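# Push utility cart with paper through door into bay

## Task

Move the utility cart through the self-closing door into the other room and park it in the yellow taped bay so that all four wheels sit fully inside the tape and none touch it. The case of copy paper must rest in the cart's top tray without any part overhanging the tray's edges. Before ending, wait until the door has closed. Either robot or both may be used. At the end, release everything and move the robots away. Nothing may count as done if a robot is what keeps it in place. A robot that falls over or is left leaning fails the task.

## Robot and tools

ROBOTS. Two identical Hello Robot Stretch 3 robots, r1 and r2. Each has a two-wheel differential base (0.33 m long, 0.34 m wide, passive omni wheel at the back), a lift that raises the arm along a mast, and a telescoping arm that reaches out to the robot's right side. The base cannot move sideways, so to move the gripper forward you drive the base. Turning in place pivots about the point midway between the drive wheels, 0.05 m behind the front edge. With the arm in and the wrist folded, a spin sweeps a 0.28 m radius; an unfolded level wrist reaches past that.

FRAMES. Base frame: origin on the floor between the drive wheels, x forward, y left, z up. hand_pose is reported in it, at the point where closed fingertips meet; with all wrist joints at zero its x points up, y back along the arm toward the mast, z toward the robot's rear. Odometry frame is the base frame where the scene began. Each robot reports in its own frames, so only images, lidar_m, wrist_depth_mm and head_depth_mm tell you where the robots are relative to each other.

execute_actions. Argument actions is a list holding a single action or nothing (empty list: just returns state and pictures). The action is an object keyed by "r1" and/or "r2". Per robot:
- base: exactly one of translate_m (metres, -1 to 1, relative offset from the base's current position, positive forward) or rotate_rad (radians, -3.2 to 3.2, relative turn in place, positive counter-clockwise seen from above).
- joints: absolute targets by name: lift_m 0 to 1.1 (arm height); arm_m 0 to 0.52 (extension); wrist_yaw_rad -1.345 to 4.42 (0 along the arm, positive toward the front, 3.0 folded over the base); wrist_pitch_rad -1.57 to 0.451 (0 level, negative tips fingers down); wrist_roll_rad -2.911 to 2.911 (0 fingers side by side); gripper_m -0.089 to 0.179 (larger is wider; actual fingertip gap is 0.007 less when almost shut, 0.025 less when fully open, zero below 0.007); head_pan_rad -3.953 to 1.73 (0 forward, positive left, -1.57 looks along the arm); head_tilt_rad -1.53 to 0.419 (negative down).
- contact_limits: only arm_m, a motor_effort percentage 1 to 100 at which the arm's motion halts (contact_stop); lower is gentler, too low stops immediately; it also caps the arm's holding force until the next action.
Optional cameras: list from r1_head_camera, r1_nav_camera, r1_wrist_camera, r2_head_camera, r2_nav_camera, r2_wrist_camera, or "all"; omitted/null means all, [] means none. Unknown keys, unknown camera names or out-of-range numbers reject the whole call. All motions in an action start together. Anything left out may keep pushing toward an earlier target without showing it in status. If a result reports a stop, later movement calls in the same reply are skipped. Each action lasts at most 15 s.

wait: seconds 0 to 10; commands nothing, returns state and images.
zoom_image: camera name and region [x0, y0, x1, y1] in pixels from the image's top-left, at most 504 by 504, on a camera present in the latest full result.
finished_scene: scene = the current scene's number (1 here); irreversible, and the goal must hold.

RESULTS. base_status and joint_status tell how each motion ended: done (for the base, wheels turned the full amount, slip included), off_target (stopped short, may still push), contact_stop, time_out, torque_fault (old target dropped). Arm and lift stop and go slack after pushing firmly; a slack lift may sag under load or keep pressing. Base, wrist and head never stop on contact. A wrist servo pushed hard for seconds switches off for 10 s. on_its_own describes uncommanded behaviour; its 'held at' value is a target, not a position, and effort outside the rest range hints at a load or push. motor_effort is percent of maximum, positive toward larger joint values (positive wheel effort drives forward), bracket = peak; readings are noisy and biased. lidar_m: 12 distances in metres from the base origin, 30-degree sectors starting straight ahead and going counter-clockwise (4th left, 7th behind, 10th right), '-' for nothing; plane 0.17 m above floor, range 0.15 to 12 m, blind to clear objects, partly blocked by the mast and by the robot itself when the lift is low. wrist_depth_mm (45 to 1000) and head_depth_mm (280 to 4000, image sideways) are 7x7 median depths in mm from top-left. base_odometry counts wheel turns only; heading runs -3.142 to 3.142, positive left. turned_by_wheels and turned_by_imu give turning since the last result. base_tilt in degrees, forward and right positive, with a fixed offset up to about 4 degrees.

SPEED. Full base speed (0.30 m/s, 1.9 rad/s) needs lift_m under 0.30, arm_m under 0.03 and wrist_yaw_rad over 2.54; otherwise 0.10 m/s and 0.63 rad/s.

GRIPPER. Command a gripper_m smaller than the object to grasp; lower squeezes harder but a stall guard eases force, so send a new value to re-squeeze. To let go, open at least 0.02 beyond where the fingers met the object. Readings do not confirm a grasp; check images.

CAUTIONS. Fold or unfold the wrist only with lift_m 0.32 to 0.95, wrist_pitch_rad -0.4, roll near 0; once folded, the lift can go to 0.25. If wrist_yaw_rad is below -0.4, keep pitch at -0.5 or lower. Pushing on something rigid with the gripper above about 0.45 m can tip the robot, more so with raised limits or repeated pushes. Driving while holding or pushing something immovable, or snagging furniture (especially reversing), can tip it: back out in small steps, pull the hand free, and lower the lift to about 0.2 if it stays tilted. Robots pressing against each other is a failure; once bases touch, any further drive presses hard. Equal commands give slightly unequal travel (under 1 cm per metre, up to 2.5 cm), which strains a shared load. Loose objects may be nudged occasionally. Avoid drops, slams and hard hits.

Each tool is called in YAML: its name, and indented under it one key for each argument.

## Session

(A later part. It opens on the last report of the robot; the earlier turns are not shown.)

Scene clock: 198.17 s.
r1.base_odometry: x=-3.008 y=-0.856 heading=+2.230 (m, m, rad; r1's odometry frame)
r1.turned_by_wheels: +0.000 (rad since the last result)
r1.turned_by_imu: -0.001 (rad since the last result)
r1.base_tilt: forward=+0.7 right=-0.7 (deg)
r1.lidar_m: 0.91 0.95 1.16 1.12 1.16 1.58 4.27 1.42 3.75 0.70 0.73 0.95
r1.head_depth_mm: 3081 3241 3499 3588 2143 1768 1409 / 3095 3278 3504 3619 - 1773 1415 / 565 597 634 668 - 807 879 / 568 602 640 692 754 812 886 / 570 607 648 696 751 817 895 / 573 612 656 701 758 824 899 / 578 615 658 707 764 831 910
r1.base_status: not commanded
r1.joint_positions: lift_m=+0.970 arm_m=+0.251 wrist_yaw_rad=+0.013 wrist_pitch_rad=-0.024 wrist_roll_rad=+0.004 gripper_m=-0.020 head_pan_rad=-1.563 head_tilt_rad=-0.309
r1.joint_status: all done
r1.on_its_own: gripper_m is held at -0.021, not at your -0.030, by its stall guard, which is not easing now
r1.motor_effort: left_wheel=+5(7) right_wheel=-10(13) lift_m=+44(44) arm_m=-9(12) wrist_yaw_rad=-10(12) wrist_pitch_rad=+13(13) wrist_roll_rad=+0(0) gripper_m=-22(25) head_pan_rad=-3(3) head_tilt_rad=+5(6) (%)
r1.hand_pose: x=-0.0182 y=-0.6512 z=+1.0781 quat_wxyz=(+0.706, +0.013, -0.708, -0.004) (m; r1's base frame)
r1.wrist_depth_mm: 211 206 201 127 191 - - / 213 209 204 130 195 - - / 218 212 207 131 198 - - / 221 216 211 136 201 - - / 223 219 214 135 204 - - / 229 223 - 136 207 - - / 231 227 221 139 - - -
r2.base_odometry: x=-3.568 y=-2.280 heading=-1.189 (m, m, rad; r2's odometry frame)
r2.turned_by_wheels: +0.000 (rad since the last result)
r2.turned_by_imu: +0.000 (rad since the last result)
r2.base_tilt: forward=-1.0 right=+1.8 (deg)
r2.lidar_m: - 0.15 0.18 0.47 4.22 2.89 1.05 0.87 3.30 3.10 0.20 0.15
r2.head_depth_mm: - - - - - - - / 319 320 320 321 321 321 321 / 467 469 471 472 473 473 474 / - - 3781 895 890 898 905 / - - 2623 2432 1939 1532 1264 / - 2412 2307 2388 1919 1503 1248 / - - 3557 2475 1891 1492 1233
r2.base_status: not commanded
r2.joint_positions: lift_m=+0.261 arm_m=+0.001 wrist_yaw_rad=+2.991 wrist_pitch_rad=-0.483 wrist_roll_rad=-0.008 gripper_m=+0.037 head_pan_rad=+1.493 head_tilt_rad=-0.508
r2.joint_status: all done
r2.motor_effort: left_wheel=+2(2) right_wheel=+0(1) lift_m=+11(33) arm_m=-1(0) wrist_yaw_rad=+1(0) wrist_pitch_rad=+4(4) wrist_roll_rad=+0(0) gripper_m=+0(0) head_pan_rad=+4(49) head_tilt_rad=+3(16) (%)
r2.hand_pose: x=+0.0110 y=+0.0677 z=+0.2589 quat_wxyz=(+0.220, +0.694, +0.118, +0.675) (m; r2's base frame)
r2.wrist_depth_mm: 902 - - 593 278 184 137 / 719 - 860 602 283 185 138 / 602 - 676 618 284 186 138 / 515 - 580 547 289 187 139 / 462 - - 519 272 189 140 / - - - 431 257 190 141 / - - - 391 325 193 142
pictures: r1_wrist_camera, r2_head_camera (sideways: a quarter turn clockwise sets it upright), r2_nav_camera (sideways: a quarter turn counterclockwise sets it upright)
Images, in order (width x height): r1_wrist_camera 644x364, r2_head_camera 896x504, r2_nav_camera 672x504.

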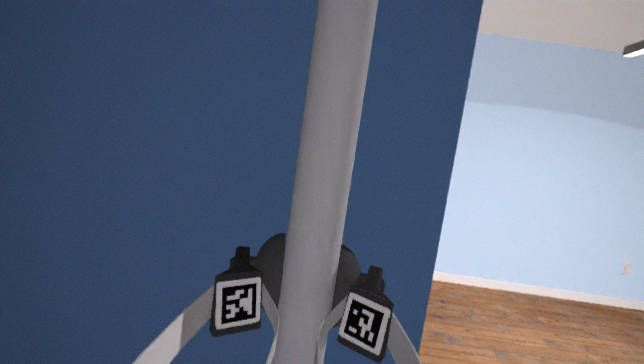

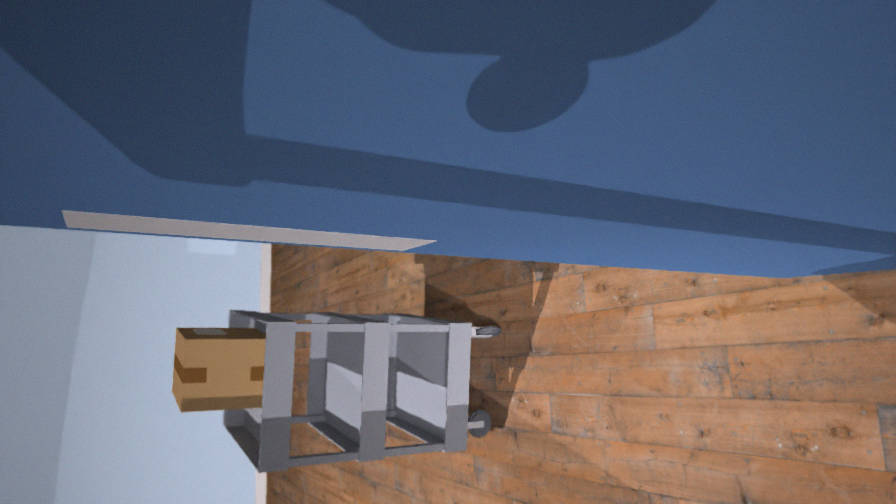

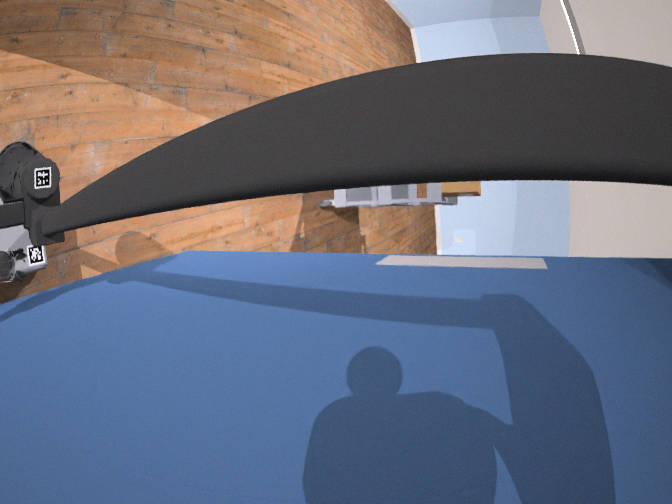

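execute_actions:
  actions:
    - {"r2":{"base":{"translate_m":-0.4},"joints":{"head_pan_rad":-0.3,"head_tilt_rad":-0.8}}}
  cameras: []

execute_actions:
  actions:
    - {"r2":{"base":{"rotate_rad":1.8}}}
  cameras: []

execute_actions:
  actions:
    - {"r2":{"base":{"translate_m":1}}}
  cameras: []

execute_actions:
  actions:
    - {"r2":{"base":{"translate_m":1}}}
  cameras: []

execute_actions:
  actions:
    - {"r2":{"base":{"translate_m":1}}}
  cameras: []

execute_actions:
  actions:
    - {"r2":{"base":{"rotate_rad":-1.45}}}
  cameras: []

execute_actions:
  actions:
    - {"r2":{"base":{"translate_m":1}}}
  cameras: []

execute_actions:
  actions:
    - {"r2":{"base":{"rotate_rad":-1.97},"joints":{"lift_m":0.75,"wrist_pitch_rad":-0.4}}}
  cameras: []

execute_actions:
  actions:
    - {"r2":{"joints":{"wrist_yaw_rad":1.57,"wrist_pitch_rad":0,"gripper_m":0.12}}}
  cameras: ["r2_wrist_camera","r2_nav_camera","r2_head_camera"]

Scene clock: 216.03 s.
r1.base_odometry: x=-3.008 y=-0.856 heading=+2.230 (m, m, rad; r1's odometry frame)
r1.turned_by_wheels: +0.000 (rad since the last result)
r1.turned_by_imu: -0.002 (rad since the last result)
r1.base_tilt: forward=+0.7 right=-0.6 (deg)
r1.lidar_m: 0.91 0.95 1.17 1.12 1.16 1.58 4.26 1.43 3.74 0.70 0.73 0.95
r1.head_depth_mm: 3095 3304 3439 3651 2146 1761 1408 / 3081 3280 3496 3610 - 1771 1416 / 565 599 636 668 - 807 882 / 568 600 639 692 753 811 886 / 573 609 650 697 753 817 896 / 575 611 655 702 758 824 903 / 577 615 660 706 761 832 913
r1.base_status: not commanded
r1.joint_positions: lift_m=+0.970 arm_m=+0.251 wrist_yaw_rad=+0.013 wrist_pitch_rad=-0.024 wrist_roll_rad=+0.004 gripper_m=-0.020 head_pan_rad=-1.563 head_tilt_rad=-0.309
r1.joint_status: not commanded
r1.on_its_own: gripper_m is held at -0.021, not at your -0.030, by its stall guard, which is not easing now
r1.motor_effort: left_wheel=+5(5) right_wheel=-10(9) lift_m=+45(44) arm_m=-9(9) wrist_yaw_rad=-9(11) wrist_pitch_rad=+13(13) wrist_roll_rad=+0(0) gripper_m=-22(23) head_pan_rad=-3(2) head_tilt_rad=+5(5) (%)
r1.hand_pose: x=-0.0182 y=-0.6512 z=+1.0781 quat_wxyz=(+0.706, +0.013, -0.708, -0.004) (m; r1's base frame)
r1.wrist_depth_mm: 211 206 201 127 191 - - / 214 209 204 130 195 - - / 217 212 207 131 198 - - / 221 216 211 136 201 - - / 224 219 214 135 204 - - / 228 223 - 136 208 - - / 232 227 221 139 - - -
r2.base_odometry: x=-3.717 y=-1.908 heading=-1.189 (m, m, rad; r2's odometry frame)
r2.turned_by_wheels: +0.000 (rad since the last result)
r2.turned_by_imu: +0.001 (rad since the last result)
r2.base_tilt: forward=-1.1 right=+1.7 (deg)
r2.lidar_m: 0.53 0.55 0.73 1.98 3.62 2.47 1.24 0.50 3.06 3.13 3.17 0.56
r2.head_depth_mm: 2586 2962 2403 1886 1556 1312 1144 / 2417 2819 2374 1878 1531 1312 1146 / 499 587 746 1796 1517 1291 1127 / 469 548 647 792 1036 1264 1120 / 430 494 580 704 886 1198 1110 / 416 476 556 666 835 1113 1107 / 404 460 534 634 788 1025 1099
r2.base_status: done
r2.joint_positions: lift_m=+0.261 arm_m=+0.001 wrist_yaw_rad=+2.991 wrist_pitch_rad=-0.483 wrist_roll_rad=-0.008 gripper_m=+0.037 head_pan_rad=-0.293 head_tilt_rad=-0.791
r2.joint_status: all done
r2.motor_effort: left_wheel=+0(11) right_wheel=+0(5) lift_m=+12(11) arm_m=+0(1) wrist_yaw_rad=+0(0) wrist_pitch_rad=+4(4) wrist_roll_rad=+0(0) gripper_m=+0(0) head_pan_rad=-4(48) head_tilt_rad=-3(20) (%)
r2.hand_pose: x=+0.0110 y=+0.0677 z=+0.2589 quat_wxyz=(+0.220, +0.694, +0.118, +0.675) (m; r2's base frame)
r2.wrist_depth_mm: 921 - - - - 699 523 / 717 - 854 927 938 699 525 / 607 - 677 732 760 704 530 / 511 - 575 601 631 654 531 / 457 - - 523 534 557 534 / - - - 432 463 468 489 / - - - 389 397 414 432
pictures: none
No camera images: the call's "cameras" was empty. Leave "cameras" out to get every camera's image.

Scene clock: 218.33 s.
r1.base_odometry: x=-3.008 y=-0.856 heading=+2.230 (m, m, rad; r1's odometry frame)
r1.turned_by_wheels: +0.000 (rad since the last result)
r1.turned_by_imu: -0.001 (rad since the last result)
r1.base_tilt: forward=+0.7 right=-0.7 (deg)
r1.lidar_m: 0.91 0.95 1.17 1.12 1.16 1.58 4.26 1.42 3.77 0.70 0.73 0.95
r1.head_depth_mm: 3063 3261 3495 3597 2150 1767 1411 / 3067 3304 3518 3651 - 1779 1425 / 565 597 636 668 - 804 879 / 568 599 642 691 755 811 890 / 572 608 649 700 752 819 894 / 575 611 652 701 759 825 900 / 579 616 659 707 763 828 911
r1.base_status: not commanded
r1.joint_positions: lift_m=+0.970 arm_m=+0.251 wrist_yaw_rad=+0.013 wrist_pitch_rad=-0.024 wrist_roll_rad=+0.004 gripper_m=-0.020 head_pan_rad=-1.563 head_tilt_rad=-0.309
r1.joint_status: not commanded
r1.on_its_own: gripper_m is held at -0.021, not at your -0.030, by its stall guard, which is not easing now
r1.motor_effort: left_wheel=+5(5) right_wheel=-9(10) lift_m=+44(44) arm_m=-9(9) wrist_yaw_rad=-10(10) wrist_pitch_rad=+14(13) wrist_roll_rad=+0(0) gripper_m=-23(22) head_pan_rad=-2(3) head_tilt_rad=+5(5) (%)
r1.hand_pose: x=-0.0182 y=-0.6512 z=+1.0781 quat_wxyz=(+0.706, +0.013, -0.708, -0.004) (m; r1's base frame)
r1.wrist_depth_mm: 210 206 200 127 192 - - / 214 209 204 130 195 - - / 218 213 207 131 197 - - / 220 216 211 136 201 - - / 224 219 214 135 204 - - / 227 223 - 136 208 - - / 232 226 221 139 - - -
r2.base_odometry: x=-3.717 y=-1.908 heading=+0.611 (m, m, rad; r2's odometry frame)
r2.turned_by_wheels: +1.800 (rad since the last result)
r2.turned_by_imu: +1.760 (rad since the last result)
r2.base_tilt: forward=-1.1 right=+1.7 (deg)
r2.lidar_m: 1.98 2.94 2.35 0.53 0.50 3.16 3.13 3.07 0.53 0.53 0.59 0.95
r2.head_depth_mm: - 3288 2406 1145 1150 1166 1115 / - 3288 2358 1881 1466 1310 1140 / - 2894 2283 1851 1535 1298 1130 / 1799 2343 2210 1821 1521 1290 1125 / 2364 2483 2208 1818 1513 1288 1117 / - 3067 2260 1800 1483 1271 1109 / - 3010 2230 1794 1470 1265 1101
r2.base_status: done
r2.joint_positions: lift_m=+0.261 arm_m=+0.001 wrist_yaw_rad=+2.991 wrist_pitch_rad=-0.483 wrist_roll_rad=-0.008 gripper_m=+0.037 head_pan_rad=-0.293 head_tilt_rad=-0.791
r2.joint_status: not commanded
r2.motor_effort: left_wheel=-4(13) right_wheel=+1(5) lift_m=+12(11) arm_m=-1(1) wrist_yaw_rad=+0(0) wrist_pitch_rad=+4(4) wrist_roll_rad=+0(0) gripper_m=+0(1) head_pan_rad=-4(3) head_tilt_rad=-3(3) (%)
r2.hand_pose: x=+0.0110 y=+0.0677 z=+0.2589 quat_wxyz=(+0.220, +0.694, +0.118, +0.675) (m; r2's base frame)
r2.wrist_depth_mm: 868 - - - - - - / 718 - 815 916 - - - / 598 - 678 728 766 839 893 / 519 - 572 597 627 662 712 / 463 - - 524 533 556 576 / - - - 429 459 472 497 / - - - 387 398 418 431
pictures: none
No camera images: the call's "cameras" was empty. Leave "cameras" out to get every camera's image.

Scene clock: 223.43 s.
r1.base_odometry: x=-3.008 y=-0.856 heading=+2.230 (m, m, rad; r1's odometry frame)
r1.turned_by_wheels: +0.000 (rad since the last result)
r1.turned_by_imu: -0.001 (rad since the last result)
r1.base_tilt: forward=+0.7 right=-0.7 (deg)
r1.lidar_m: 0.91 0.94 1.17 1.12 1.16 1.58 4.26 1.42 3.75 0.70 0.73 0.95
r1.head_depth_mm: 3065 3256 3502 3637 2131 1770 1405 / 3080 3168 3509 3650 - 1573 1413 / 566 597 636 668 - 808 883 / 568 600 640 691 753 812 887 / 570 608 650 698 751 819 898 / 574 612 655 702 758 824 903 / 578 616 659 707 765 830 912
r1.base_status: not commanded
r1.joint_positions: lift_m=+0.970 arm_m=+0.251 wrist_yaw_rad=+0.013 wrist_pitch_rad=-0.024 wrist_roll_rad=+0.004 gripper_m=-0.020 head_pan_rad=-1.563 head_tilt_rad=-0.309
r1.joint_status: not commanded
r1.on_its_own: gripper_m is held at -0.021, not at your -0.030, by its stall guard, which is not easing now
r1.motor_effort: left_wheel=+5(5) right_wheel=-10(10) lift_m=+44(44) arm_m=-9(9) wrist_yaw_rad=-10(10) wrist_pitch_rad=+13(13) wrist_roll_rad=+0(0) gripper_m=-22(22) head_pan_rad=-3(3) head_tilt_rad=+5(5) (%)
r1.hand_pose: x=-0.0182 y=-0.6512 z=+1.0781 quat_wxyz=(+0.706, +0.013, -0.708, -0.004) (m; r1's base frame)
r1.wrist_depth_mm: 210 206 201 127 192 - - / 214 209 204 130 195 - - / 217 212 207 131 198 - - / 220 217 210 136 201 - - / 224 219 214 135 205 - - / 227 224 - 135 207 - - / 233 228 221 140 - - -
r2.base_odometry: x=-2.898 y=-1.334 heading=+0.611 (m, m, rad; r2's odometry frame)
r2.turned_by_wheels: +0.000 (rad since the last result)
r2.turned_by_imu: +0.000 (rad since the last result)
r2.base_tilt: forward=-1.0 right=+1.7 (deg)
r2.lidar_m: 4.59 2.77 2.21 2.19 1.52 1.24 4.10 0.87 0.73 1.57 2.78 1.02
r2.head_depth_mm: 1058 1129 1453 1772 1548 1320 1139 / 1061 1125 1490 1632 1541 1307 1135 / - 1212 1477 1618 1525 1295 1130 / - 3022 2081 1715 1522 1288 1118 / - 3075 2314 1797 1512 1278 1113 / 3832 3055 2260 1778 1497 1272 1109 / 3846 3002 2244 1772 1474 1256 1098
r2.base_status: done
r2.joint_positions: lift_m=+0.261 arm_m=+0.001 wrist_yaw_rad=+2.991 wrist_pitch_rad=-0.483 wrist_roll_rad=-0.008 gripper_m=+0.037 head_pan_rad=-0.293 head_tilt_rad=-0.791
r2.joint_status: not commanded
r2.motor_effort: left_wheel=-3(11) right_wheel=+1(5) lift_m=+12(11) arm_m=-1(1) wrist_yaw_rad=+0(1) wrist_pitch_rad=+4(4) wrist_roll_rad=-1(0) gripper_m=+0(0) head_pan_rad=-5(4) head_tilt_rad=-3(3) (%)
r2.hand_pose: x=+0.0110 y=+0.0677 z=+0.2589 quat_wxyz=(+0.220, +0.694, +0.118, +0.675) (m; r2's base frame)
r2.wrist_depth_mm: 924 - - - - - - / 728 - 847 918 - - - / 616 - 684 715 764 826 886 / 518 - 574 597 633 661 707 / 466 - - 522 527 557 588 / - - - 428 461 476 496 / - - - 391 397 413 436
pictures: none
No camera images: the call's "cameras" was empty. Leave "cameras" out to get every camera's image.

Scene clock: 228.53 s.
r1.base_odometry: x=-3.008 y=-0.856 heading=+2.230 (m, m, rad; r1's odometry frame)
r1.turned_by_wheels: +0.000 (rad since the last result)
r1.turned_by_imu: -0.001 (rad since the last result)
r1.base_tilt: forward=+0.7 right=-0.7 (deg)
r1.lidar_m: 0.91 0.95 1.16 1.12 1.16 1.58 4.28 1.42 1.98 0.70 0.73 0.95
r1.head_depth_mm: 3076 3262 3464 3627 2146 1748 1401 / 3087 3297 3513 3641 - 1780 1419 / 565 597 636 667 - 806 883 / 570 600 639 693 755 812 889 / 572 608 650 700 754 818 897 / 575 612 653 702 757 825 901 / 577 614 658 707 763 833 912
r1.base_status: not commanded
r1.joint_positions: lift_m=+0.970 arm_m=+0.251 wrist_yaw_rad=+0.013 wrist_pitch_rad=-0.024 wrist_roll_rad=+0.004 gripper_m=-0.020 head_pan_rad=-1.563 head_tilt_rad=-0.309
r1.joint_status: not commanded
r1.on_its_own: gripper_m is held at -0.021, not at your -0.030, by its stall guard, which is not easing now
r1.motor_effort: left_wheel=+5(5) right_wheel=-10(9) lift_m=+44(44) arm_m=-9(9) wrist_yaw_rad=-10(10) wrist_pitch_rad=+13(13) wrist_roll_rad=+0(0) gripper_m=-22(22) head_pan_rad=-3(3) head_tilt_rad=+5(6) (%)
r1.hand_pose: x=-0.0182 y=-0.6512 z=+1.0781 quat_wxyz=(+0.706, +0.013, -0.708, -0.004) (m; r1's base frame)
r1.wrist_depth_mm: 210 206 201 127 192 - - / 214 209 205 130 195 - - / 218 213 207 131 198 - - / 221 216 210 136 202 - - / 225 219 213 135 205 - - / 229 222 - 135 208 - - / 231 226 222 139 - - -
r2.base_odometry: x=-2.079 y=-0.761 heading=+0.611 (m, m, rad; r2's odometry frame)
r2.turned_by_wheels: +0.000 (rad since the last result)
r2.turned_by_imu: +0.000 (rad since the last result)
r2.base_tilt: forward=-1.0 right=+1.7 (deg)
r2.lidar_m: 3.60 2.62 2.08 2.06 2.24 2.21 2.10 1.44 2.06 0.36 0.42 0.74
r2.head_depth_mm: 3397 3364 2405 1778 975 892 992 / 3365 3251 2377 1876 1538 1230 1118 / 3253 3199 2366 1848 1527 1293 1130 / 3249 3129 2338 1825 1512 1282 1122 / 3142 3128 2280 1811 1499 1277 1118 / 3102 3074 2253 1795 1494 1264 1109 / 3119 3025 2237 1770 1474 1261 1100
r2.base_status: done
r2.joint_positions: lift_m=+0.261 arm_m=+0.001 wrist_yaw_rad=+2.991 wrist_pitch_rad=-0.483 wrist_roll_rad=-0.008 gripper_m=+0.037 head_pan_rad=-0.293 head_tilt_rad=-0.791
r2.joint_status: not commanded
r2.motor_effort: left_wheel=-3(11) right_wheel=+1(4) lift_m=+12(12) arm_m=-1(1) wrist_yaw_rad=-1(0) wrist_pitch_rad=+4(4) wrist_roll_rad=+0(0) gripper_m=+0(0) head_pan_rad=-4(4) head_tilt_rad=-3(3) (%)
r2.hand_pose: x=+0.0110 y=+0.0677 z=+0.2589 quat_wxyz=(+0.220, +0.694, +0.118, +0.675) (m; r2's base frame)
r2.wrist_depth_mm: 906 - - - - - - / 732 - 852 919 991 - - / 604 - 669 727 785 841 905 / 511 - 574 602 627 659 697 / 460 - - 524 538 553 584 / - - - 428 461 475 494 / - - - 390 399 414 431
pictures: none
No camera images: the call's "cameras" was empty. Leave "cameras" out to get every camera's image.

Scene clock: 233.63 s.
r1.base_odometry: x=-3.008 y=-0.856 heading=+2.230 (m, m, rad; r1's odometry frame)
r1.turned_by_wheels: +0.000 (rad since the last result)
r1.turned_by_imu: -0.001 (rad since the last result)
r1.base_tilt: forward=+0.7 right=-0.7 (deg)
r1.lidar_m: 0.91 0.94 1.16 1.12 1.16 1.58 4.26 1.42 3.76 0.70 0.73 0.95
r1.head_depth_mm: 3083 3298 3485 3652 2146 1767 1412 / 3083 3287 3494 3637 - 1778 1414 / 565 597 636 666 - 809 881 / 569 599 639 691 755 810 885 / 571 608 651 698 751 818 894 / 575 611 655 702 757 826 904 / 577 616 658 707 762 830 911
r1.base_status: not commanded
r1.joint_positions: lift_m=+0.970 arm_m=+0.251 wrist_yaw_rad=+0.013 wrist_pitch_rad=-0.024 wrist_roll_rad=+0.004 gripper_m=-0.020 head_pan_rad=-1.563 head_tilt_rad=-0.309
r1.joint_status: not commanded
r1.on_its_own: gripper_m is held at -0.021, not at your -0.030, by its stall guard, which is not easing now
r1.motor_effort: left_wheel=+5(5) right_wheel=-9(9) lift_m=+44(44) arm_m=-9(9) wrist_yaw_rad=-10(10) wrist_pitch_rad=+13(13) wrist_roll_rad=+0(0) gripper_m=-22(22) head_pan_rad=-2(3) head_tilt_rad=+5(4) (%)
r1.hand_pose: x=-0.0182 y=-0.6512 z=+1.0781 quat_wxyz=(+0.706, +0.013, -0.708, -0.004) (m; r1's base frame)
r1.wrist_depth_mm: 211 206 201 127 192 - - / 214 209 204 130 195 - - / 217 212 208 131 198 - - / 220 216 210 136 201 - - / 224 219 214 135 205 - - / 227 223 - 136 207 - - / 232 227 221 139 - - -
r2.base_odometry: x=-1.260 y=-0.187 heading=+0.611 (m, m, rad; r2's odometry frame)
r2.turned_by_wheels: +0.000 (rad since the last result)
r2.turned_by_imu: +0.000 (rad since the last result)
r2.base_tilt: forward=-1.2 right=+1.8 (deg)
r2.lidar_m: 2.63 2.45 1.96 1.94 2.09 3.17 2.53 0.72 0.69 2.81 3.02 2.66
r2.head_depth_mm: 2448 2851 2392 1883 1557 1325 1139 / 2374 2797 2384 1860 1542 1311 1137 / 2334 2695 2334 1852 1531 1299 1128 / 2293 2616 2305 1825 1506 1288 1119 / 2263 2622 2303 1824 1506 1279 1119 / 2248 2575 2255 1799 1494 1268 1109 / 2208 2540 2229 1769 1475 1266 1095
r2.base_status: done
r2.joint_positions: lift_m=+0.261 arm_m=+0.001 wrist_yaw_rad=+2.991 wrist_pitch_rad=-0.483 wrist_roll_rad=-0.008 gripper_m=+0.037 head_pan_rad=-0.293 head_tilt_rad=-0.791
r2.joint_status: not commanded
r2.motor_effort: left_wheel=-3(10) right_wheel=+1(4) lift_m=+12(11) arm_m=-1(1) wrist_yaw_rad=+0(0) wrist_pitch_rad=+4(4) wrist_roll_rad=+0(0) gripper_m=+0(0) head_pan_rad=-4(4) head_tilt_rad=-3(3) (%)
r2.hand_pose: x=+0.0110 y=+0.0677 z=+0.2589 quat_wxyz=(+0.220, +0.694, +0.118, +0.675) (m; r2's base frame)
r2.wrist_depth_mm: 905 - - - - - - / 719 - 835 926 993 - - / 607 - 667 729 762 828 879 / 508 - 577 599 626 668 705 / 463 - - 527 536 558 582 / - - - 433 458 477 495 / - - - 392 396 416 430
pictures: none
No camera images: the call's "cameras" was empty. Leave "cameras" out to get every camera's image.

Scene clock: 235.77 s.
r1.base_odometry: x=-3.008 y=-0.856 heading=+2.230 (m, m, rad; r1's odometry frame)
r1.turned_by_wheels: +0.000 (rad since the last result)
r1.turned_by_imu: -0.001 (rad since the last result)
r1.base_tilt: forward=+0.7 right=-0.7 (deg)
r1.lidar_m: 0.91 0.95 1.17 1.12 1.16 1.58 4.27 1.42 3.73 0.70 0.73 0.95
r1.head_depth_mm: 3071 3291 3521 3622 2135 1767 1408 / 3066 3251 3421 3655 - 1779 1415 / 565 597 637 667 - 805 881 / 569 602 640 692 753 810 889 / 572 608 650 697 752 818 896 / 575 611 653 703 757 823 903 / 577 615 659 706 765 829 908
r1.base_status: not commanded
r1.joint_positions: lift_m=+0.970 arm_m=+0.251 wrist_yaw_rad=+0.013 wrist_pitch_rad=-0.024 wrist_roll_rad=+0.004 gripper_m=-0.020 head_pan_rad=-1.563 head_tilt_rad=-0.309
r1.joint_status: not commanded
r1.on_its_own: gripper_m is held at -0.021, not at your -0.030, by its stall guard, which is not easing now
r1.motor_effort: left_wheel=+5(5) right_wheel=-10(10) lift_m=+45(44) arm_m=-9(9) wrist_yaw_rad=-10(10) wrist_pitch_rad=+13(13) wrist_roll_rad=+0(0) gripper_m=-22(22) head_pan_rad=-3(3) head_tilt_rad=+5(5) (%)
r1.hand_pose: x=-0.0182 y=-0.6512 z=+1.0781 quat_wxyz=(+0.706, +0.013, -0.708, -0.004) (m; r1's base frame)
r1.wrist_depth_mm: 210 206 201 127 192 - - / 214 209 204 130 195 - - / 216 212 207 131 198 - - / 220 216 210 135 201 - - / 224 219 214 135 205 - - / 227 223 - 136 208 - - / 233 226 222 140 - - -
r2.base_odometry: x=-1.260 y=-0.187 heading=-0.839 (m, m, rad; r2's odometry frame)
r2.turned_by_wheels: -1.450 (rad since the last result)
r2.turned_by_imu: -1.418 (rad since the last result)
r2.base_tilt: forward=-1.2 right=+1.8 (deg)
r2.lidar_m: 2.82 3.05 2.63 2.64 2.24 1.94 1.94 2.24 3.16 1.02 0.69 0.78
r2.head_depth_mm: 2480 2719 998 1136 1049 1253 1147 / 2467 2816 2381 1816 1435 1278 1136 / 2449 2805 2354 1841 1520 1299 1128 / 2445 2752 2315 1838 1516 1294 1122 / 2409 2702 2283 1826 1500 1287 1114 / 2443 2692 2241 1799 1487 1270 1107 / 2436 2725 2238 1767 1481 1257 1102
r2.base_status: done
r2.joint_positions: lift_m=+0.261 arm_m=+0.001 wrist_yaw_rad=+2.991 wrist_pitch_rad=-0.483 wrist_roll_rad=-0.008 gripper_m=+0.037 head_pan_rad=-0.293 head_tilt_rad=-0.791
r2.joint_status: not commanded
r2.motor_effort: left_wheel=+1(13) right_wheel=-1(4) lift_m=+11(12) arm_m=-1(1) wrist_yaw_rad=-1(1) wrist_pitch_rad=+4(4) wrist_roll_rad=+0(0) gripper_m=+0(0) head_pan_rad=-4(4) head_tilt_rad=-4(4) (%)
r2.hand_pose: x=+0.0110 y=+0.0677 z=+0.2589 quat_wxyz=(+0.220, +0.694, +0.118, +0.675) (m; r2's base frame)
r2.wrist_depth_mm: 903 - - - - - - / 722 - 836 924 - - - / 605 - 683 720 769 820 881 / 515 - 585 597 631 670 706 / 460 - - 519 530 558 576 / - - - 433 461 473 500 / - - - 392 394 416 430
pictures: none
No camera images: the call's "cameras" was empty. Leave "cameras" out to get every camera's image.

Scene clock: 240.87 s.
r1.base_odometry: x=-3.008 y=-0.856 heading=+2.230 (m, m, rad; r1's odometry frame)
r1.turned_by_wheels: +0.000 (rad since the last result)
r1.turned_by_imu: -0.001 (rad since the last result)
r1.base_tilt: forward=+0.7 right=-0.7 (deg)
r1.lidar_m: 0.91 0.95 1.17 1.12 1.16 1.58 4.27 1.42 3.76 0.70 0.73 0.95
r1.head_depth_mm: 3066 3268 3519 3627 2150 1767 1408 / 3081 3242 3496 3610 - 1776 1421 / 565 598 637 667 - 802 882 / 569 600 639 694 753 811 887 / 572 607 650 699 753 818 893 / 575 613 653 703 757 827 902 / 578 614 658 707 764 832 910
r1.base_status: not commanded
r1.joint_positions: lift_m=+0.970 arm_m=+0.251 wrist_yaw_rad=+0.013 wrist_pitch_rad=-0.024 wrist_roll_rad=+0.004 gripper_m=-0.020 head_pan_rad=-1.563 head_tilt_rad=-0.309
r1.joint_status: not commanded
r1.on_its_own: gripper_m is held at -0.021, not at your -0.030, by its stall guard, which is not easing now
r1.motor_effort: left_wheel=+5(5) right_wheel=-9(10) lift_m=+45(44) arm_m=-9(9) wrist_yaw_rad=-10(10) wrist_pitch_rad=+13(13) wrist_roll_rad=+0(0) gripper_m=-22(22) head_pan_rad=-3(2) head_tilt_rad=+5(5) (%)
r1.hand_pose: x=-0.0182 y=-0.6512 z=+1.0781 quat_wxyz=(+0.706, +0.013, -0.708, -0.004) (m; r1's base frame)
r1.wrist_depth_mm: 210 206 202 127 192 - - / 215 209 204 130 195 - - / 216 212 207 131 199 - - / 220 216 210 136 200 - - / 224 219 213 135 204 - - / 229 223 - 135 207 - - / 232 228 221 139 - - -
r2.base_odometry: x=-0.592 y=-0.931 heading=-0.839 (m, m, rad; r2's odometry frame)
r2.turned_by_wheels: +0.000 (rad since the last result)
r2.turned_by_imu: +0.000 (rad since the last result)
r2.base_tilt: forward=-1.1 right=+1.7 (deg)
r2.lidar_m: 1.85 2.14 2.38 2.38 2.74 2.90 2.90 0.73 0.68 0.69 2.15 1.85
r2.head_depth_mm: 1602 1846 2137 1898 1547 1322 1142 / 1594 1839 2126 1873 1528 1305 1142 / 1593 1845 2106 1832 1528 1291 1132 / 1572 1822 2096 1826 1514 1294 1116 / 1566 1822 2058 1819 1496 1280 1120 / 1564 1805 2082 1791 1480 1267 1109 / 1553 1805 2060 1772 1466 1265 1101
r2.base_status: done
r2.joint_positions: lift_m=+0.261 arm_m=+0.001 wrist_yaw_rad=+2.991 wrist_pitch_rad=-0.483 wrist_roll_rad=-0.008 gripper_m=+0.037 head_pan_rad=-0.293 head_tilt_rad=-0.791
r2.joint_status: not commanded
r2.motor_effort: left_wheel=+1(13) right_wheel=-1(3) lift_m=+11(12) arm_m=-1(1) wrist_yaw_rad=+0(0) wrist_pitch_rad=+5(4) wrist_roll_rad=+0(0) gripper_m=+0(0) head_pan_rad=-5(5) head_tilt_rad=-4(3) (%)
r2.hand_pose: x=+0.0110 y=+0.0677 z=+0.2589 quat_wxyz=(+0.220, +0.694, +0.118, +0.675) (m; r2's base frame)
r2.wrist_depth_mm: 899 - - - - - - / 737 - 846 932 - - - / 607 - 676 715 780 812 884 / 511 - 590 607 628 662 711 / 459 - - 523 528 554 589 / - - - 435 456 475 496 / - - - 390 397 415 434
pictures: none
No camera images: the call's "cameras" was empty. Leave "cameras" out to get every camera's image.

Scene clock: 246.17 s.
r1.base_odometry: x=-3.008 y=-0.856 heading=+2.230 (m, m, rad; r1's odometry frame)
r1.turned_by_wheels: +0.000 (rad since the last result)
r1.turned_by_imu: -0.001 (rad since the last result)
r1.base_tilt: forward=+0.7 right=-0.7 (deg)
r1.lidar_m: 0.91 0.94 1.17 1.12 1.16 1.58 4.23 1.42 3.72 0.70 0.73 0.95
r1.head_depth_mm: 3073 3284 3506 3672 2144 1760 1407 / 3083 3265 3462 3676 - 1776 1419 / 565 596 635 668 - 806 881 / 569 602 640 691 754 811 886 / 571 608 650 698 755 816 895 / 574 611 653 700 757 822 902 / 578 617 658 707 763 829 910
r1.base_status: not commanded
r1.joint_positions: lift_m=+0.970 arm_m=+0.251 wrist_yaw_rad=+0.013 wrist_pitch_rad=-0.024 wrist_roll_rad=+0.004 gripper_m=-0.020 head_pan_rad=-1.563 head_tilt_rad=-0.309
r1.joint_status: not commanded
r1.on_its_own: gripper_m is held at -0.021, not at your -0.030, by its stall guard, which is not easing now
r1.motor_effort: left_wheel=+5(5) right_wheel=-10(9) lift_m=+44(44) arm_m=-9(9) wrist_yaw_rad=-10(10) wrist_pitch_rad=+13(13) wrist_roll_rad=+0(0) gripper_m=-23(23) head_pan_rad=-2(3) head_tilt_rad=+5(5) (%)
r1.hand_pose: x=-0.0182 y=-0.6512 z=+1.0781 quat_wxyz=(+0.706, +0.013, -0.708, -0.004) (m; r1's base frame)
r1.wrist_depth_mm: 210 206 201 127 192 - - / 213 209 204 130 195 - - / 217 213 207 131 197 - - / 220 216 211 136 201 - - / 224 219 214 135 205 - - / 227 223 - 136 208 - - / 231 227 222 139 - - -
r2.base_odometry: x=-0.592 y=-0.931 heading=-2.809 (m, m, rad; r2's odometry frame)
r2.turned_by_wheels: -1.970 (rad since the last result)
r2.turned_by_imu: -1.933 (rad since the last result)
r2.base_tilt: forward=-1.1 right=+1.8 (deg)
r2.lidar_m: 0.68 2.57 2.01 1.85 1.87 2.34 2.38 2.40 3.00 2.89 2.93 0.70
r2.head_depth_mm: 3624 3312 2409 1897 1553 1322 1149 / 3675 3223 2387 1864 1535 1303 1135 / 3468 3225 2288 1851 1528 1298 1134 / 3286 3163 874 1117 1411 1294 1119 / 3163 1117 807 1143 1322 1281 1122 / 765 720 783 1123 1281 1275 1104 / 745 698 761 1114 1247 1257 1108
r2.base_status: done
r2.joint_positions: lift_m=+0.749 arm_m=+0.001 wrist_yaw_rad=+2.991 wrist_pitch_rad=-0.421 wrist_roll_rad=-0.008 gripper_m=+0.037 head_pan_rad=-0.293 head_tilt_rad=-0.791
r2.joint_status: all done
r2.motor_effort: left_wheel=+1(12) right_wheel=-1(4) lift_m=+35(37) arm_m=-2(1) wrist_yaw_rad=+0(0) wrist_pitch_rad=+6(7) wrist_roll_rad=+0(1) gripper_m=+0(0) head_pan_rad=-4(5) head_tilt_rad=-3(4) (%)
r2.hand_pose: x=+0.0123 y=+0.0759 z=+0.7613 quat_wxyz=(+0.199, +0.698, +0.097, +0.681) (m; r2's base frame)
r2.wrist_depth_mm: - - - - - - - / - - - - - - - / - - - - - - - / - - - - - - - / - - - - - - - / 925 966 - - - - - / 834 866 882 917 965 980 -
pictures: none
No camera images: the call's "cameras" was empty. Leave "cameras" out to get every camera's image.

Scene clock: 247.87 s.
r1.base_odometry: x=-3.008 y=-0.856 heading=+2.230 (m, m, rad; r1's odometry frame)
r1.turned_by_wheels: +0.000 (rad since the last result)
r1.turned_by_imu: +0.000 (rad since the last result)
r1.base_tilt: forward=+0.7 right=-0.7 (deg)
r1.lidar_m: 0.91 0.95 1.16 1.12 1.16 1.58 4.25 1.42 3.76 0.69 0.74 0.95
r1.head_depth_mm: 3066 3262 3499 3668 2144 1764 1408 / 3081 3259 3473 3617 - 1783 1411 / 564 597 636 668 - 806 879 / 569 602 640 693 754 813 888 / 571 608 649 697 754 816 896 / 575 611 655 702 757 820 903 / 578 616 657 705 764 832 911
r1.base_status: not commanded
r1.joint_positions: lift_m=+0.970 arm_m=+0.251 wrist_yaw_rad=+0.013 wrist_pitch_rad=-0.024 wrist_roll_rad=+0.004 gripper_m=-0.020 head_pan_rad=-1.563 head_tilt_rad=-0.309
r1.joint_status: not commanded
r1.on_its_own: gripper_m is held at -0.021, not at your -0.030, by its stall guard, which is not easing now
r1.motor_effort: left_wheel=+5(5) right_wheel=-10(10) lift_m=+44(44) arm_m=-9(9) wrist_yaw_rad=-10(10) wrist_pitch_rad=+13(13) wrist_roll_rad=+0(0) gripper_m=-22(23) head_pan_rad=-3(3) head_tilt_rad=+5(6) (%)
r1.hand_pose: x=-0.0182 y=-0.6512 z=+1.0781 quat_wxyz=(+0.706, +0.013, -0.708, -0.004) (m; r1's base frame)
r1.wrist_depth_mm: 210 206 200 127 192 - - / 214 209 204 129 195 - - / 217 213 207 131 198 - - / 220 215 210 136 201 - - / 225 219 214 135 205 - - / 227 223 - 135 208 - - / 231 227 221 140 - - -
r2.base_odometry: x=-0.592 y=-0.931 heading=-2.809 (m, m, rad; r2's odometry frame)
r2.turned_by_wheels: +0.000 (rad since the last result)
r2.turned_by_imu: +0.000 (rad since the last result)
r2.base_tilt: forward=-1.0 right=+1.7 (deg)
r2.lidar_m: 0.68 2.58 2.01 1.85 1.87 2.34 2.38 2.41 2.99 2.90 2.93 0.70
r2.head_depth_mm: 3574 3365 2399 1897 1557 1323 1170 / 3683 3302 2356 1860 1545 1310 1185 / 3392 3173 2279 1862 1526 1299 1130 / 3318 3131 871 1123 1416 1272 1124 / 3154 1121 805 1146 1329 1274 1118 / 768 716 785 1127 1290 1272 1111 / 749 701 760 1121 1242 1262 1103
r2.base_status: not commanded
r2.joint_positions: lift_m=+0.749 arm_m=+0.001 wrist_yaw_rad=+1.573 wrist_pitch_rad=-0.025 wrist_roll_rad=-0.008 gripper_m=+0.120 head_pan_rad=-0.293 head_tilt_rad=-0.791
r2.joint_status: all done
r2.motor_effort: left_wheel=+1(2) right_wheel=-1(2) lift_m=+35(35) arm_m=-1(2) wrist_yaw_rad=-2(3) wrist_pitch_rad=+7(7) wrist_roll_rad=+0(0) gripper_m=+0(88) head_pan_rad=-4(3) head_tilt_rad=-3(3) (%)
r2.hand_pose: x=+0.2342 y=-0.1452 z=+0.8575 quat_wxyz=(+0.508, +0.505, -0.491, +0.496) (m; r2's base frame)
r2.wrist_depth_mm: - - 633 - - - - / - - 658 - - - - / - 565 588 614 - - - / - - - - - - - / - - - - - - - / - 680 694 714 - - - / - - - - - - -
pictures: r2_head_camera (sideways: a quarter turn clockwise sets it upright), r2_nav_camera (sideways: a quarter turn counterclockwise sets it upright), r2_wrist_camera
Images, in order (width x height): r2_head_camera 896x504, r2_nav_camera 672x504, r2_wrist_camera 644x364.

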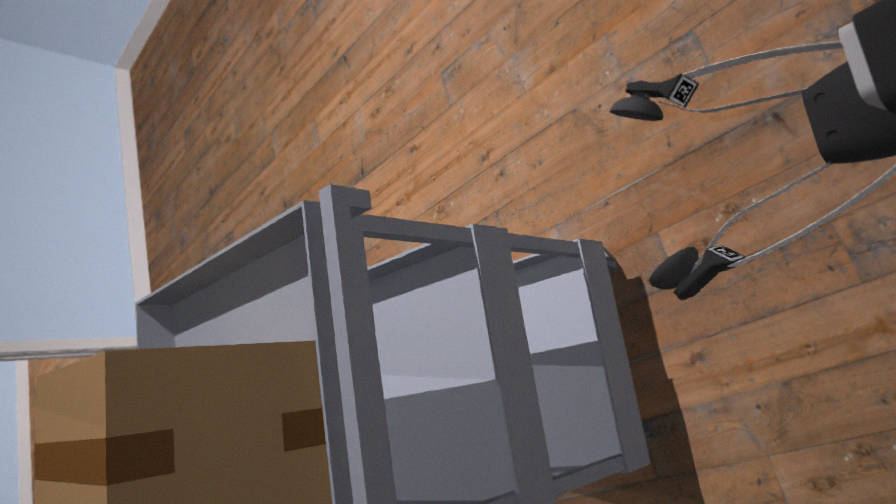

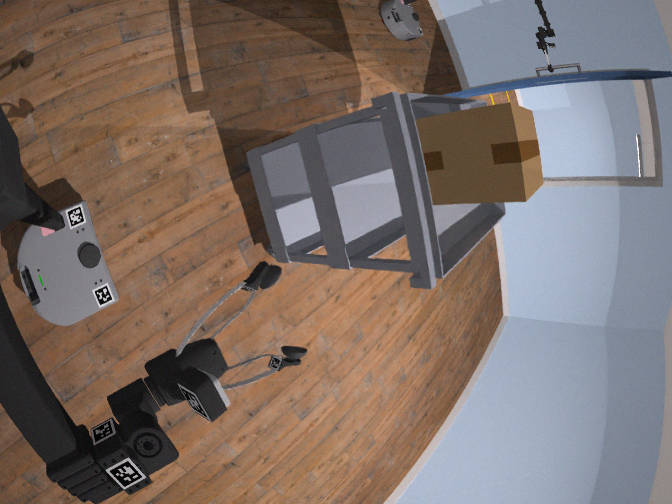

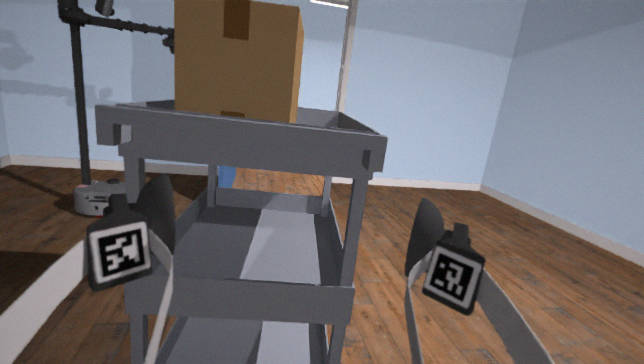

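execute_actions:
  actions:
    - {"r2":{"base":{"translate_m":0.27},"joints":{"wrist_roll_rad":1.57,"gripper_m":0.15}}}
  cameras: ["r2_wrist_camera","r2_head_camera"]

Scene clock: 256.97 s.
r1.base_odometry: x=-3.008 y=-0.856 heading=+2.230 (m, m, rad; r1's odometry frame)
r1.turned_by_wheels: +0.000 (rad since the last result)
r1.turned_by_imu: -0.002 (rad since the last result)
r1.base_tilt: forward=+0.7 right=-0.6 (deg)
r1.lidar_m: 0.91 0.94 1.17 1.12 1.16 1.58 4.25 1.42 3.76 0.70 0.73 0.95
r1.head_depth_mm: 3068 3262 3509 3625 2157 1763 1411 / 3092 3303 3502 3644 - 1784 1415 / 565 597 636 669 - 808 881 / 567 600 638 693 753 810 886 / 573 609 649 697 753 816 896 / 574 612 653 703 759 824 902 / 579 616 657 706 764 829 912
r1.base_status: not commanded
r1.joint_positions: lift_m=+0.970 arm_m=+0.251 wrist_yaw_rad=+0.013 wrist_pitch_rad=-0.024 wrist_roll_rad=+0.004 gripper_m=-0.020 head_pan_rad=-1.563 head_tilt_rad=-0.309
r1.joint_status: not commanded
r1.on_its_own: gripper_m is held at -0.021, not at your -0.030, by its stall guard, which is not easing now
r1.motor_effort: left_wheel=+5(5) right_wheel=-10(10) lift_m=+44(44) arm_m=-9(9) wrist_yaw_rad=-11(10) wrist_pitch_rad=+13(13) wrist_roll_rad=+0(0) gripper_m=-22(22) head_pan_rad=-3(3) head_tilt_rad=+6(5) (%)
r1.hand_pose: x=-0.0182 y=-0.6512 z=+1.0781 quat_wxyz=(+0.706, +0.013, -0.708, -0.004) (m; r1's base frame)
r1.wrist_depth_mm: 210 207 201 127 191 - - / 214 208 205 130 195 - - / 217 213 208 131 198 - - / 221 216 210 136 200 - - / 224 219 213 135 205 - - / 228 223 - 136 207 - - / 232 227 221 139 - - -
r2.base_odometry: x=-0.847 y=-1.019 heading=-2.809 (m, m, rad; r2's odometry frame)
r2.turned_by_wheels: +0.000 (rad since the last result)
r2.turned_by_imu: +0.001 (rad since the last result)
r2.base_tilt: forward=-1.2 right=+1.8 (deg)
r2.lidar_m: 0.41 0.43 2.05 1.89 1.91 2.39 2.64 2.67 3.10 2.86 2.89 0.43
r2.head_depth_mm: 3455 3344 2396 1893 1543 1321 1154 / 3341 3271 2369 1813 1506 1323 - / 3175 3234 2260 686 844 1245 1110 / 3043 3135 866 693 913 1143 1124 / 2946 508 547 629 886 1069 1116 / - 502 530 617 874 991 1085 / - 491 514 610 548 847 1083
r2.base_status: done
r2.joint_positions: lift_m=+0.749 arm_m=+0.001 wrist_yaw_rad=+1.573 wrist_pitch_rad=-0.025 wrist_roll_rad=+1.568 gripper_m=+0.150 head_pan_rad=-0.293 head_tilt_rad=-0.791
r2.joint_status: all done
r2.motor_effort: left_wheel=+1(8) right_wheel=-1(2) lift_m=+35(35) arm_m=-1(1) wrist_yaw_rad=-2(1) wrist_pitch_rad=+7(7) wrist_roll_rad=+1(2) gripper_m=+0(88) head_pan_rad=-4(4) head_tilt_rad=-3(4) (%)
r2.hand_pose: x=+0.2342 y=-0.1451 z=+0.8574 quat_wxyz=(+0.010, +0.708, -0.706, -0.008) (m; r2's base frame)
r2.wrist_depth_mm: - - - 275 329 - 983 / - - - 320 900 561 350 / - - 662 331 957 616 367 / - 429 438 345 975 605 380 / - 452 453 358 999 557 394 / - 467 483 370 - - 410 / - - - 389 - 564 649
pictures: r2_head_camera (sideways: a quarter turn clockwise sets it upright), r2_wrist_camera
Images, in order (width x height): r2_head_camera 896x504, r2_wrist_camera 644x364.

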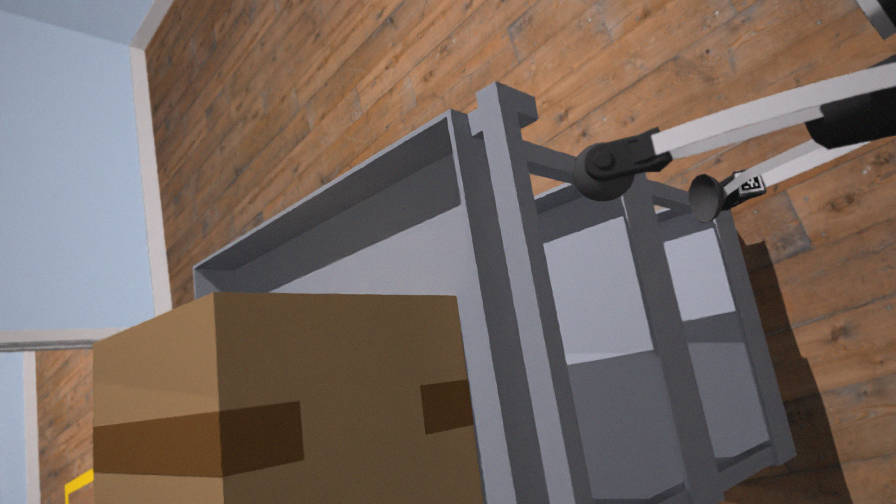

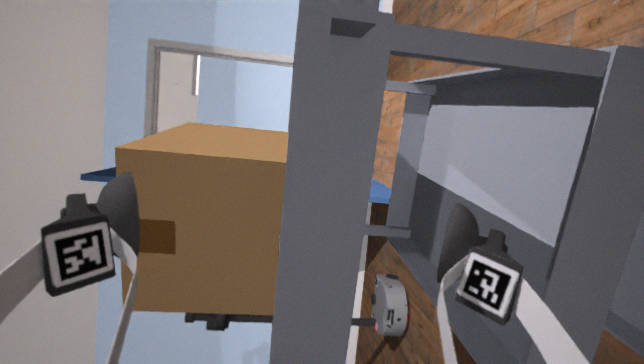

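execute_actions:
  actions:
    - {"r2":{"base":{"translate_m":0.115},"joints":{"lift_m":0.74,"gripper_m":0.09}}}
  cameras: []

execute_actions:
  actions:
    - {"r2":{"joints":{"gripper_m":-0.03,"head_pan_rad":-0.1}}}
  cameras: ["r2_wrist_camera","r2_head_camera"]

execute_actions:
  actions:
    - {"r2":{"base":{"translate_m":0.4}}}
  cameras: ["r2_nav_camera","r2_head_camera"]

Scene clock: 266.67 s.
r1.base_odometry: x=-3.008 y=-0.856 heading=+2.230 (m, m, rad; r1's odometry frame)
r1.turned_by_wheels: +0.000 (rad since the last result)
r1.turned_by_imu: -0.002 (rad since the last result)
r1.base_tilt: forward=+0.7 right=-0.7 (deg)
r1.lidar_m: 0.91 0.94 1.17 1.12 1.16 1.58 4.25 1.43 3.76 0.70 0.73 0.95
r1.head_depth_mm: 3104 3242 3500 3637 2154 1769 1415 / 3056 3308 3507 3650 - 1777 1422 / 566 598 637 668 - 805 880 / 568 599 640 692 753 810 884 / 572 608 649 699 753 817 898 / 574 611 653 703 759 822 904 / 577 616 659 704 763 830 909
r1.base_status: not commanded
r1.joint_positions: lift_m=+0.970 arm_m=+0.251 wrist_yaw_rad=+0.013 wrist_pitch_rad=-0.024 wrist_roll_rad=+0.004 gripper_m=-0.020 head_pan_rad=-1.563 head_tilt_rad=-0.309
r1.joint_status: not commanded
r1.on_its_own: gripper_m is held at -0.021, not at your -0.030, by its stall guard, which is not easing now
r1.motor_effort: left_wheel=+5(5) right_wheel=-10(10) lift_m=+44(44) arm_m=-9(9) wrist_yaw_rad=-11(10) wrist_pitch_rad=+13(13) wrist_roll_rad=+0(0) gripper_m=-23(21) head_pan_rad=-3(3) head_tilt_rad=+6(5) (%)
r1.hand_pose: x=-0.0182 y=-0.6512 z=+1.0781 quat_wxyz=(+0.706, +0.013, -0.708, -0.004) (m; r1's base frame)
r1.wrist_depth_mm: 210 206 201 127 191 - - / 214 210 204 130 195 - - / 217 213 207 131 197 - - / 221 216 210 135 201 - - / 224 218 214 135 204 - - / 228 223 - 136 207 - - / 232 227 221 139 - - -
r2.base_odometry: x=-0.955 y=-1.056 heading=-2.808 (m, m, rad; r2's odometry frame)
r2.turned_by_wheels: +0.000 (rad since the last result)
r2.turned_by_imu: +0.001 (rad since the last result)
r2.base_tilt: forward=-1.2 right=+1.7 (deg)
r2.lidar_m: 0.30 0.31 2.07 1.90 1.92 2.42 2.76 2.78 3.08 2.85 0.42 0.31
r2.head_depth_mm: 3463 3335 2406 1894 1484 1321 1155 / 3224 3212 2383 1756 531 1285 1175 / 3023 3213 2276 688 570 836 1093 / 2924 3108 818 658 574 796 1073 / 2890 508 422 498 566 713 1042 / - 500 407 478 552 503 992 / - 491 396 462 538 472 915
r2.base_status: done
r2.joint_positions: lift_m=+0.741 arm_m=+0.001 wrist_yaw_rad=+1.573 wrist_pitch_rad=-0.024 wrist_roll_rad=+1.568 gripper_m=+0.090 head_pan_rad=-0.293 head_tilt_rad=-0.791
r2.joint_status: all done
r2.motor_effort: left_wheel=+2(9) right_wheel=-1(2) lift_m=+12(33) arm_m=-1(1) wrist_yaw_rad=-3(2) wrist_pitch_rad=+7(7) wrist_roll_rad=+0(1) gripper_m=-1(91) head_pan_rad=-4(5) head_tilt_rad=-3(3) (%)
r2.hand_pose: x=+0.2342 y=-0.1451 z=+0.8487 quat_wxyz=(+0.010, +0.708, -0.706, -0.008) (m; r2's base frame)
r2.wrist_depth_mm: - - - 147 207 219 224 / - - - 153 218 607 412 / - - - 158 776 602 424 / 310 312 321 225 763 592 415 / 325 319 330 232 758 578 410 / - 342 348 244 - 564 407 / - 354 360 252 - 518 400
pictures: none
No camera images: the call's "cameras" was empty. Leave "cameras" out to get every camera's image.

Scene clock: 268.37 s.
r1.base_odometry: x=-3.008 y=-0.856 heading=+2.230 (m, m, rad; r1's odometry frame)
r1.turned_by_wheels: +0.000 (rad since the last result)
r1.turned_by_imu: +0.000 (rad since the last result)
r1.base_tilt: forward=+0.7 right=-0.7 (deg)
r1.lidar_m: 0.91 0.94 1.17 1.12 1.16 1.58 4.26 1.42 3.75 0.70 0.73 0.95
r1.head_depth_mm: 3024 3269 3483 3657 2140 1759 1401 / 3114 3302 3511 3646 - 1775 1414 / 566 597 637 667 - 807 879 / 569 599 640 693 753 812 885 / 572 609 651 697 752 813 893 / 574 612 653 702 758 822 903 / 578 615 657 706 765 832 909
r1.base_status: not commanded
r1.joint_positions: lift_m=+0.970 arm_m=+0.251 wrist_yaw_rad=+0.013 wrist_pitch_rad=-0.024 wrist_roll_rad=+0.004 gripper_m=-0.020 head_pan_rad=-1.563 head_tilt_rad=-0.309
r1.joint_status: not commanded
r1.on_its_own: gripper_m is held at -0.021, not at your -0.030, by its stall guard, which is not easing now
r1.motor_effort: left_wheel=+5(5) right_wheel=-10(9) lift_m=+44(44) arm_m=-9(9) wrist_yaw_rad=-10(10) wrist_pitch_rad=+13(13) wrist_roll_rad=+0(0) gripper_m=-22(21) head_pan_rad=-2(3) head_tilt_rad=+5(5) (%)
r1.hand_pose: x=-0.0182 y=-0.6512 z=+1.0781 quat_wxyz=(+0.706, +0.013, -0.708, -0.004) (m; r1's base frame)
r1.wrist_depth_mm: 210 206 202 127 191 - - / 214 209 204 130 194 - - / 217 213 208 131 197 - - / 221 215 211 135 201 - - / 224 219 214 135 204 - - / 228 222 - 135 207 - - / 232 227 221 139 - - -
r2.base_odometry: x=-0.955 y=-1.056 heading=-2.809 (m, m, rad; r2's odometry frame)
r2.turned_by_wheels: +0.000 (rad since the last result)
r2.turned_by_imu: +0.000 (rad since the last result)
r2.base_tilt: forward=-1.1 right=+1.7 (deg)
r2.lidar_m: 0.30 0.31 2.07 1.90 1.92 2.41 2.76 2.78 3.07 2.85 0.42 0.31
r2.head_depth_mm: 2973 3249 2413 684 560 1234 1159 / 2884 3149 874 711 586 678 1093 / 2814 587 422 530 579 719 1073 / - 518 419 495 564 731 1049 / - 507 415 491 561 719 1046 / - 501 412 488 555 696 1017 / 2391 2746 412 578 555 501 1098
r2.base_status: not commanded
r2.joint_positions: lift_m=+0.741 arm_m=+0.001 wrist_yaw_rad=+1.573 wrist_pitch_rad=-0.016 wrist_roll_rad=+1.568 gripper_m=-0.029 head_pan_rad=-0.107 head_tilt_rad=-0.791
r2.joint_status: all done
r2.motor_effort: left_wheel=+1(2) right_wheel=+1(1) lift_m=+11(11) arm_m=-1(1) wrist_yaw_rad=-2(2) wrist_pitch_rad=+4(7) wrist_roll_rad=+0(1) gripper_m=-26(100) head_pan_rad=+4(26) head_tilt_rad=-3(4) (%)
r2.hand_pose: x=+0.2345 y=-0.1451 z=+0.8509 quat_wxyz=(+0.007, +0.708, -0.706, -0.005) (m; r2's base frame)
r2.wrist_depth_mm: - - - 148 208 218 224 / - - - 153 214 617 417 / - - - 159 224 599 429 / - 313 322 164 790 597 420 / - 323 - 168 825 583 416 / - 338 350 178 796 564 410 / - 357 362 253 - 535 403
pictures: r2_head_camera (sideways: a quarter turn clockwise sets it upright), r2_wrist_camera
Images, in order (width x height): r2_head_camera 896x504, r2_wrist_camera 644x364.

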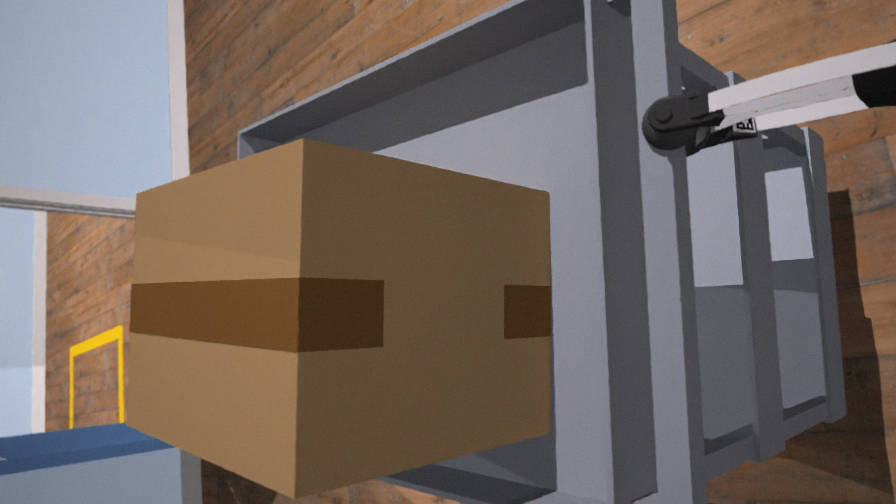

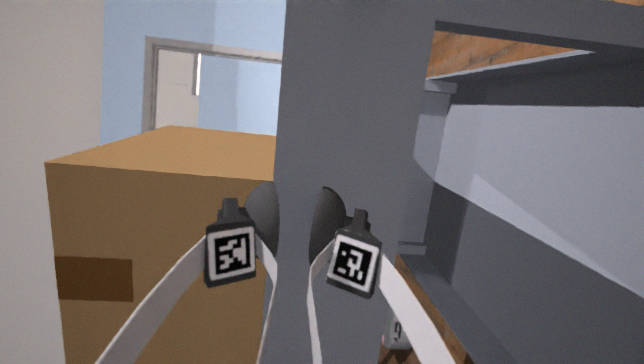

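Scene clock: 273.57 s.
r1.base_odometry: x=-3.008 y=-0.856 heading=+2.230 (m, m, rad; r1's odometry frame)
r1.turned_by_wheels: +0.000 (rad since the last result)
r1.turned_by_imu: -0.001 (rad since the last result)
r1.base_tilt: forward=+0.7 right=-0.7 (deg)
r1.lidar_m: 0.91 0.95 1.16 1.12 1.16 1.58 4.25 1.08 1.20 0.70 0.73 0.95
r1.head_depth_mm: 3095 3269 3520 3683 2150 1753 1407 / 3043 3241 3502 3614 - 1784 1422 / 564 599 636 667 - 809 879 / 567 601 640 694 755 812 889 / 571 608 649 699 754 818 894 / 574 613 654 701 759 824 905 / 577 616 657 706 763 830 913
r1.base_status: not commanded
r1.joint_positions: lift_m=+0.970 arm_m=+0.251 wrist_yaw_rad=+0.013 wrist_pitch_rad=-0.024 wrist_roll_rad=+0.004 gripper_m=-0.020 head_pan_rad=-1.563 head_tilt_rad=-0.309
r1.joint_status: not commanded
r1.on_its_own: gripper_m is held at -0.021, not at your -0.030, by its stall guard, which is not easing now
r1.motor_effort: left_wheel=+5(5) right_wheel=-9(10) lift_m=+44(44) arm_m=-9(9) wrist_yaw_rad=-9(10) wrist_pitch_rad=+13(13) wrist_roll_rad=+0(1) gripper_m=-22(22) head_pan_rad=-3(3) head_tilt_rad=+5(5) (%)
r1.hand_pose: x=-0.0182 y=-0.6512 z=+1.0781 quat_wxyz=(+0.706, +0.013, -0.708, -0.004) (m; r1's base frame)
r1.wrist_depth_mm: 211 205 201 127 192 - - / 214 209 204 130 195 - - / 217 213 207 131 198 - - / 221 215 211 135 202 - - / 224 219 213 135 205 - - / 228 223 - 135 207 - - / 232 227 221 139 - - -
r2.base_odometry: x=-1.333 y=-1.187 heading=-2.809 (m, m, rad; r2's odometry frame)
r2.turned_by_wheels: +0.000 (rad since the last result)
r2.turned_by_imu: +0.000 (rad since the last result)
r2.base_tilt: forward=-1.2 right=+1.8 (deg)
r2.lidar_m: 0.27 0.28 2.12 1.95 1.97 2.47 3.14 3.17 3.03 2.79 2.82 0.30
r2.head_depth_mm: 2544 2910 2406 1879 533 1286 1148 / 2489 2838 2368 668 585 727 1158 / 2511 2795 852 701 581 732 1073 / - 3137 412 492 563 517 1051 / - 509 403 464 545 490 1003 / - 498 390 448 539 457 962 / 1664 491 383 433 525 442 746
r2.base_status: done
r2.joint_positions: lift_m=+0.741 arm_m=+0.001 wrist_yaw_rad=+1.674 wrist_pitch_rad=-0.016 wrist_roll_rad=+1.568 gripper_m=-0.022 head_pan_rad=-0.107 head_tilt_rad=-0.791
r2.joint_status: not commanded
r2.on_its_own: wrist_yaw_rad is held at +1.674, not at your +1.570, by its stall guard, which is not easing now; gripper_m is held at -0.024, not at your -0.030, by its stall guard, which is not easing now
r2.motor_effort: left_wheel=-1(10) right_wheel=+2(16) lift_m=+11(11) arm_m=-1(2) wrist_yaw_rad=+0(22) wrist_pitch_rad=+4(5) wrist_roll_rad=+0(0) gripper_m=-22(26) head_pan_rad=+3(5) head_tilt_rad=-4(3) (%)
r2.hand_pose: x=+0.2331 y=-0.1192 z=+0.8509 quat_wxyz=(+0.007, +0.743, -0.670, -0.004) (m; r2's base frame)
r2.wrist_depth_mm: - - - 154 215 227 233 / - - - 157 221 761 398 / - - - 162 228 611 425 / - 314 354 166 795 596 421 / - 322 - 168 814 587 415 / - 331 342 175 758 571 412 / - 346 353 247 - 558 404
pictures: r2_head_camera (sideways: a quarter turn clockwise sets it upright), r2_nav_camera (sideways: a quarter turn counterclockwise sets it upright)
Images, in order (width x height): r2_head_camera 896x504, r2_nav_camera 672x504.

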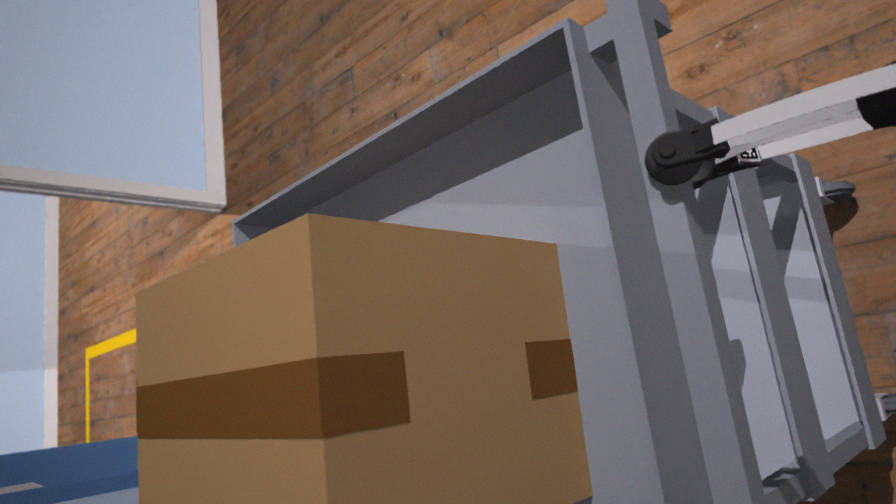

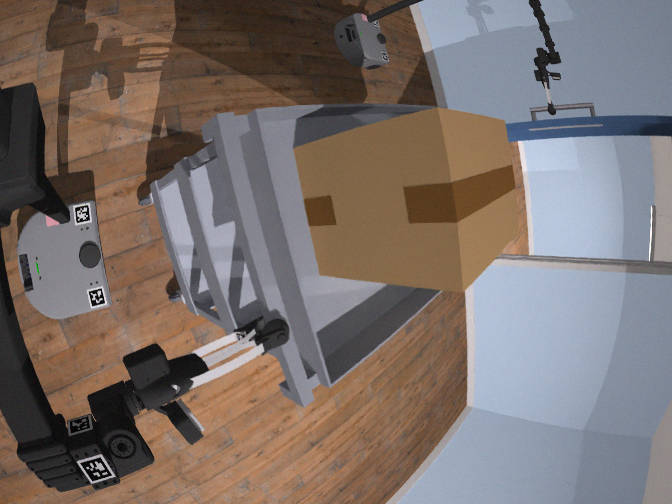

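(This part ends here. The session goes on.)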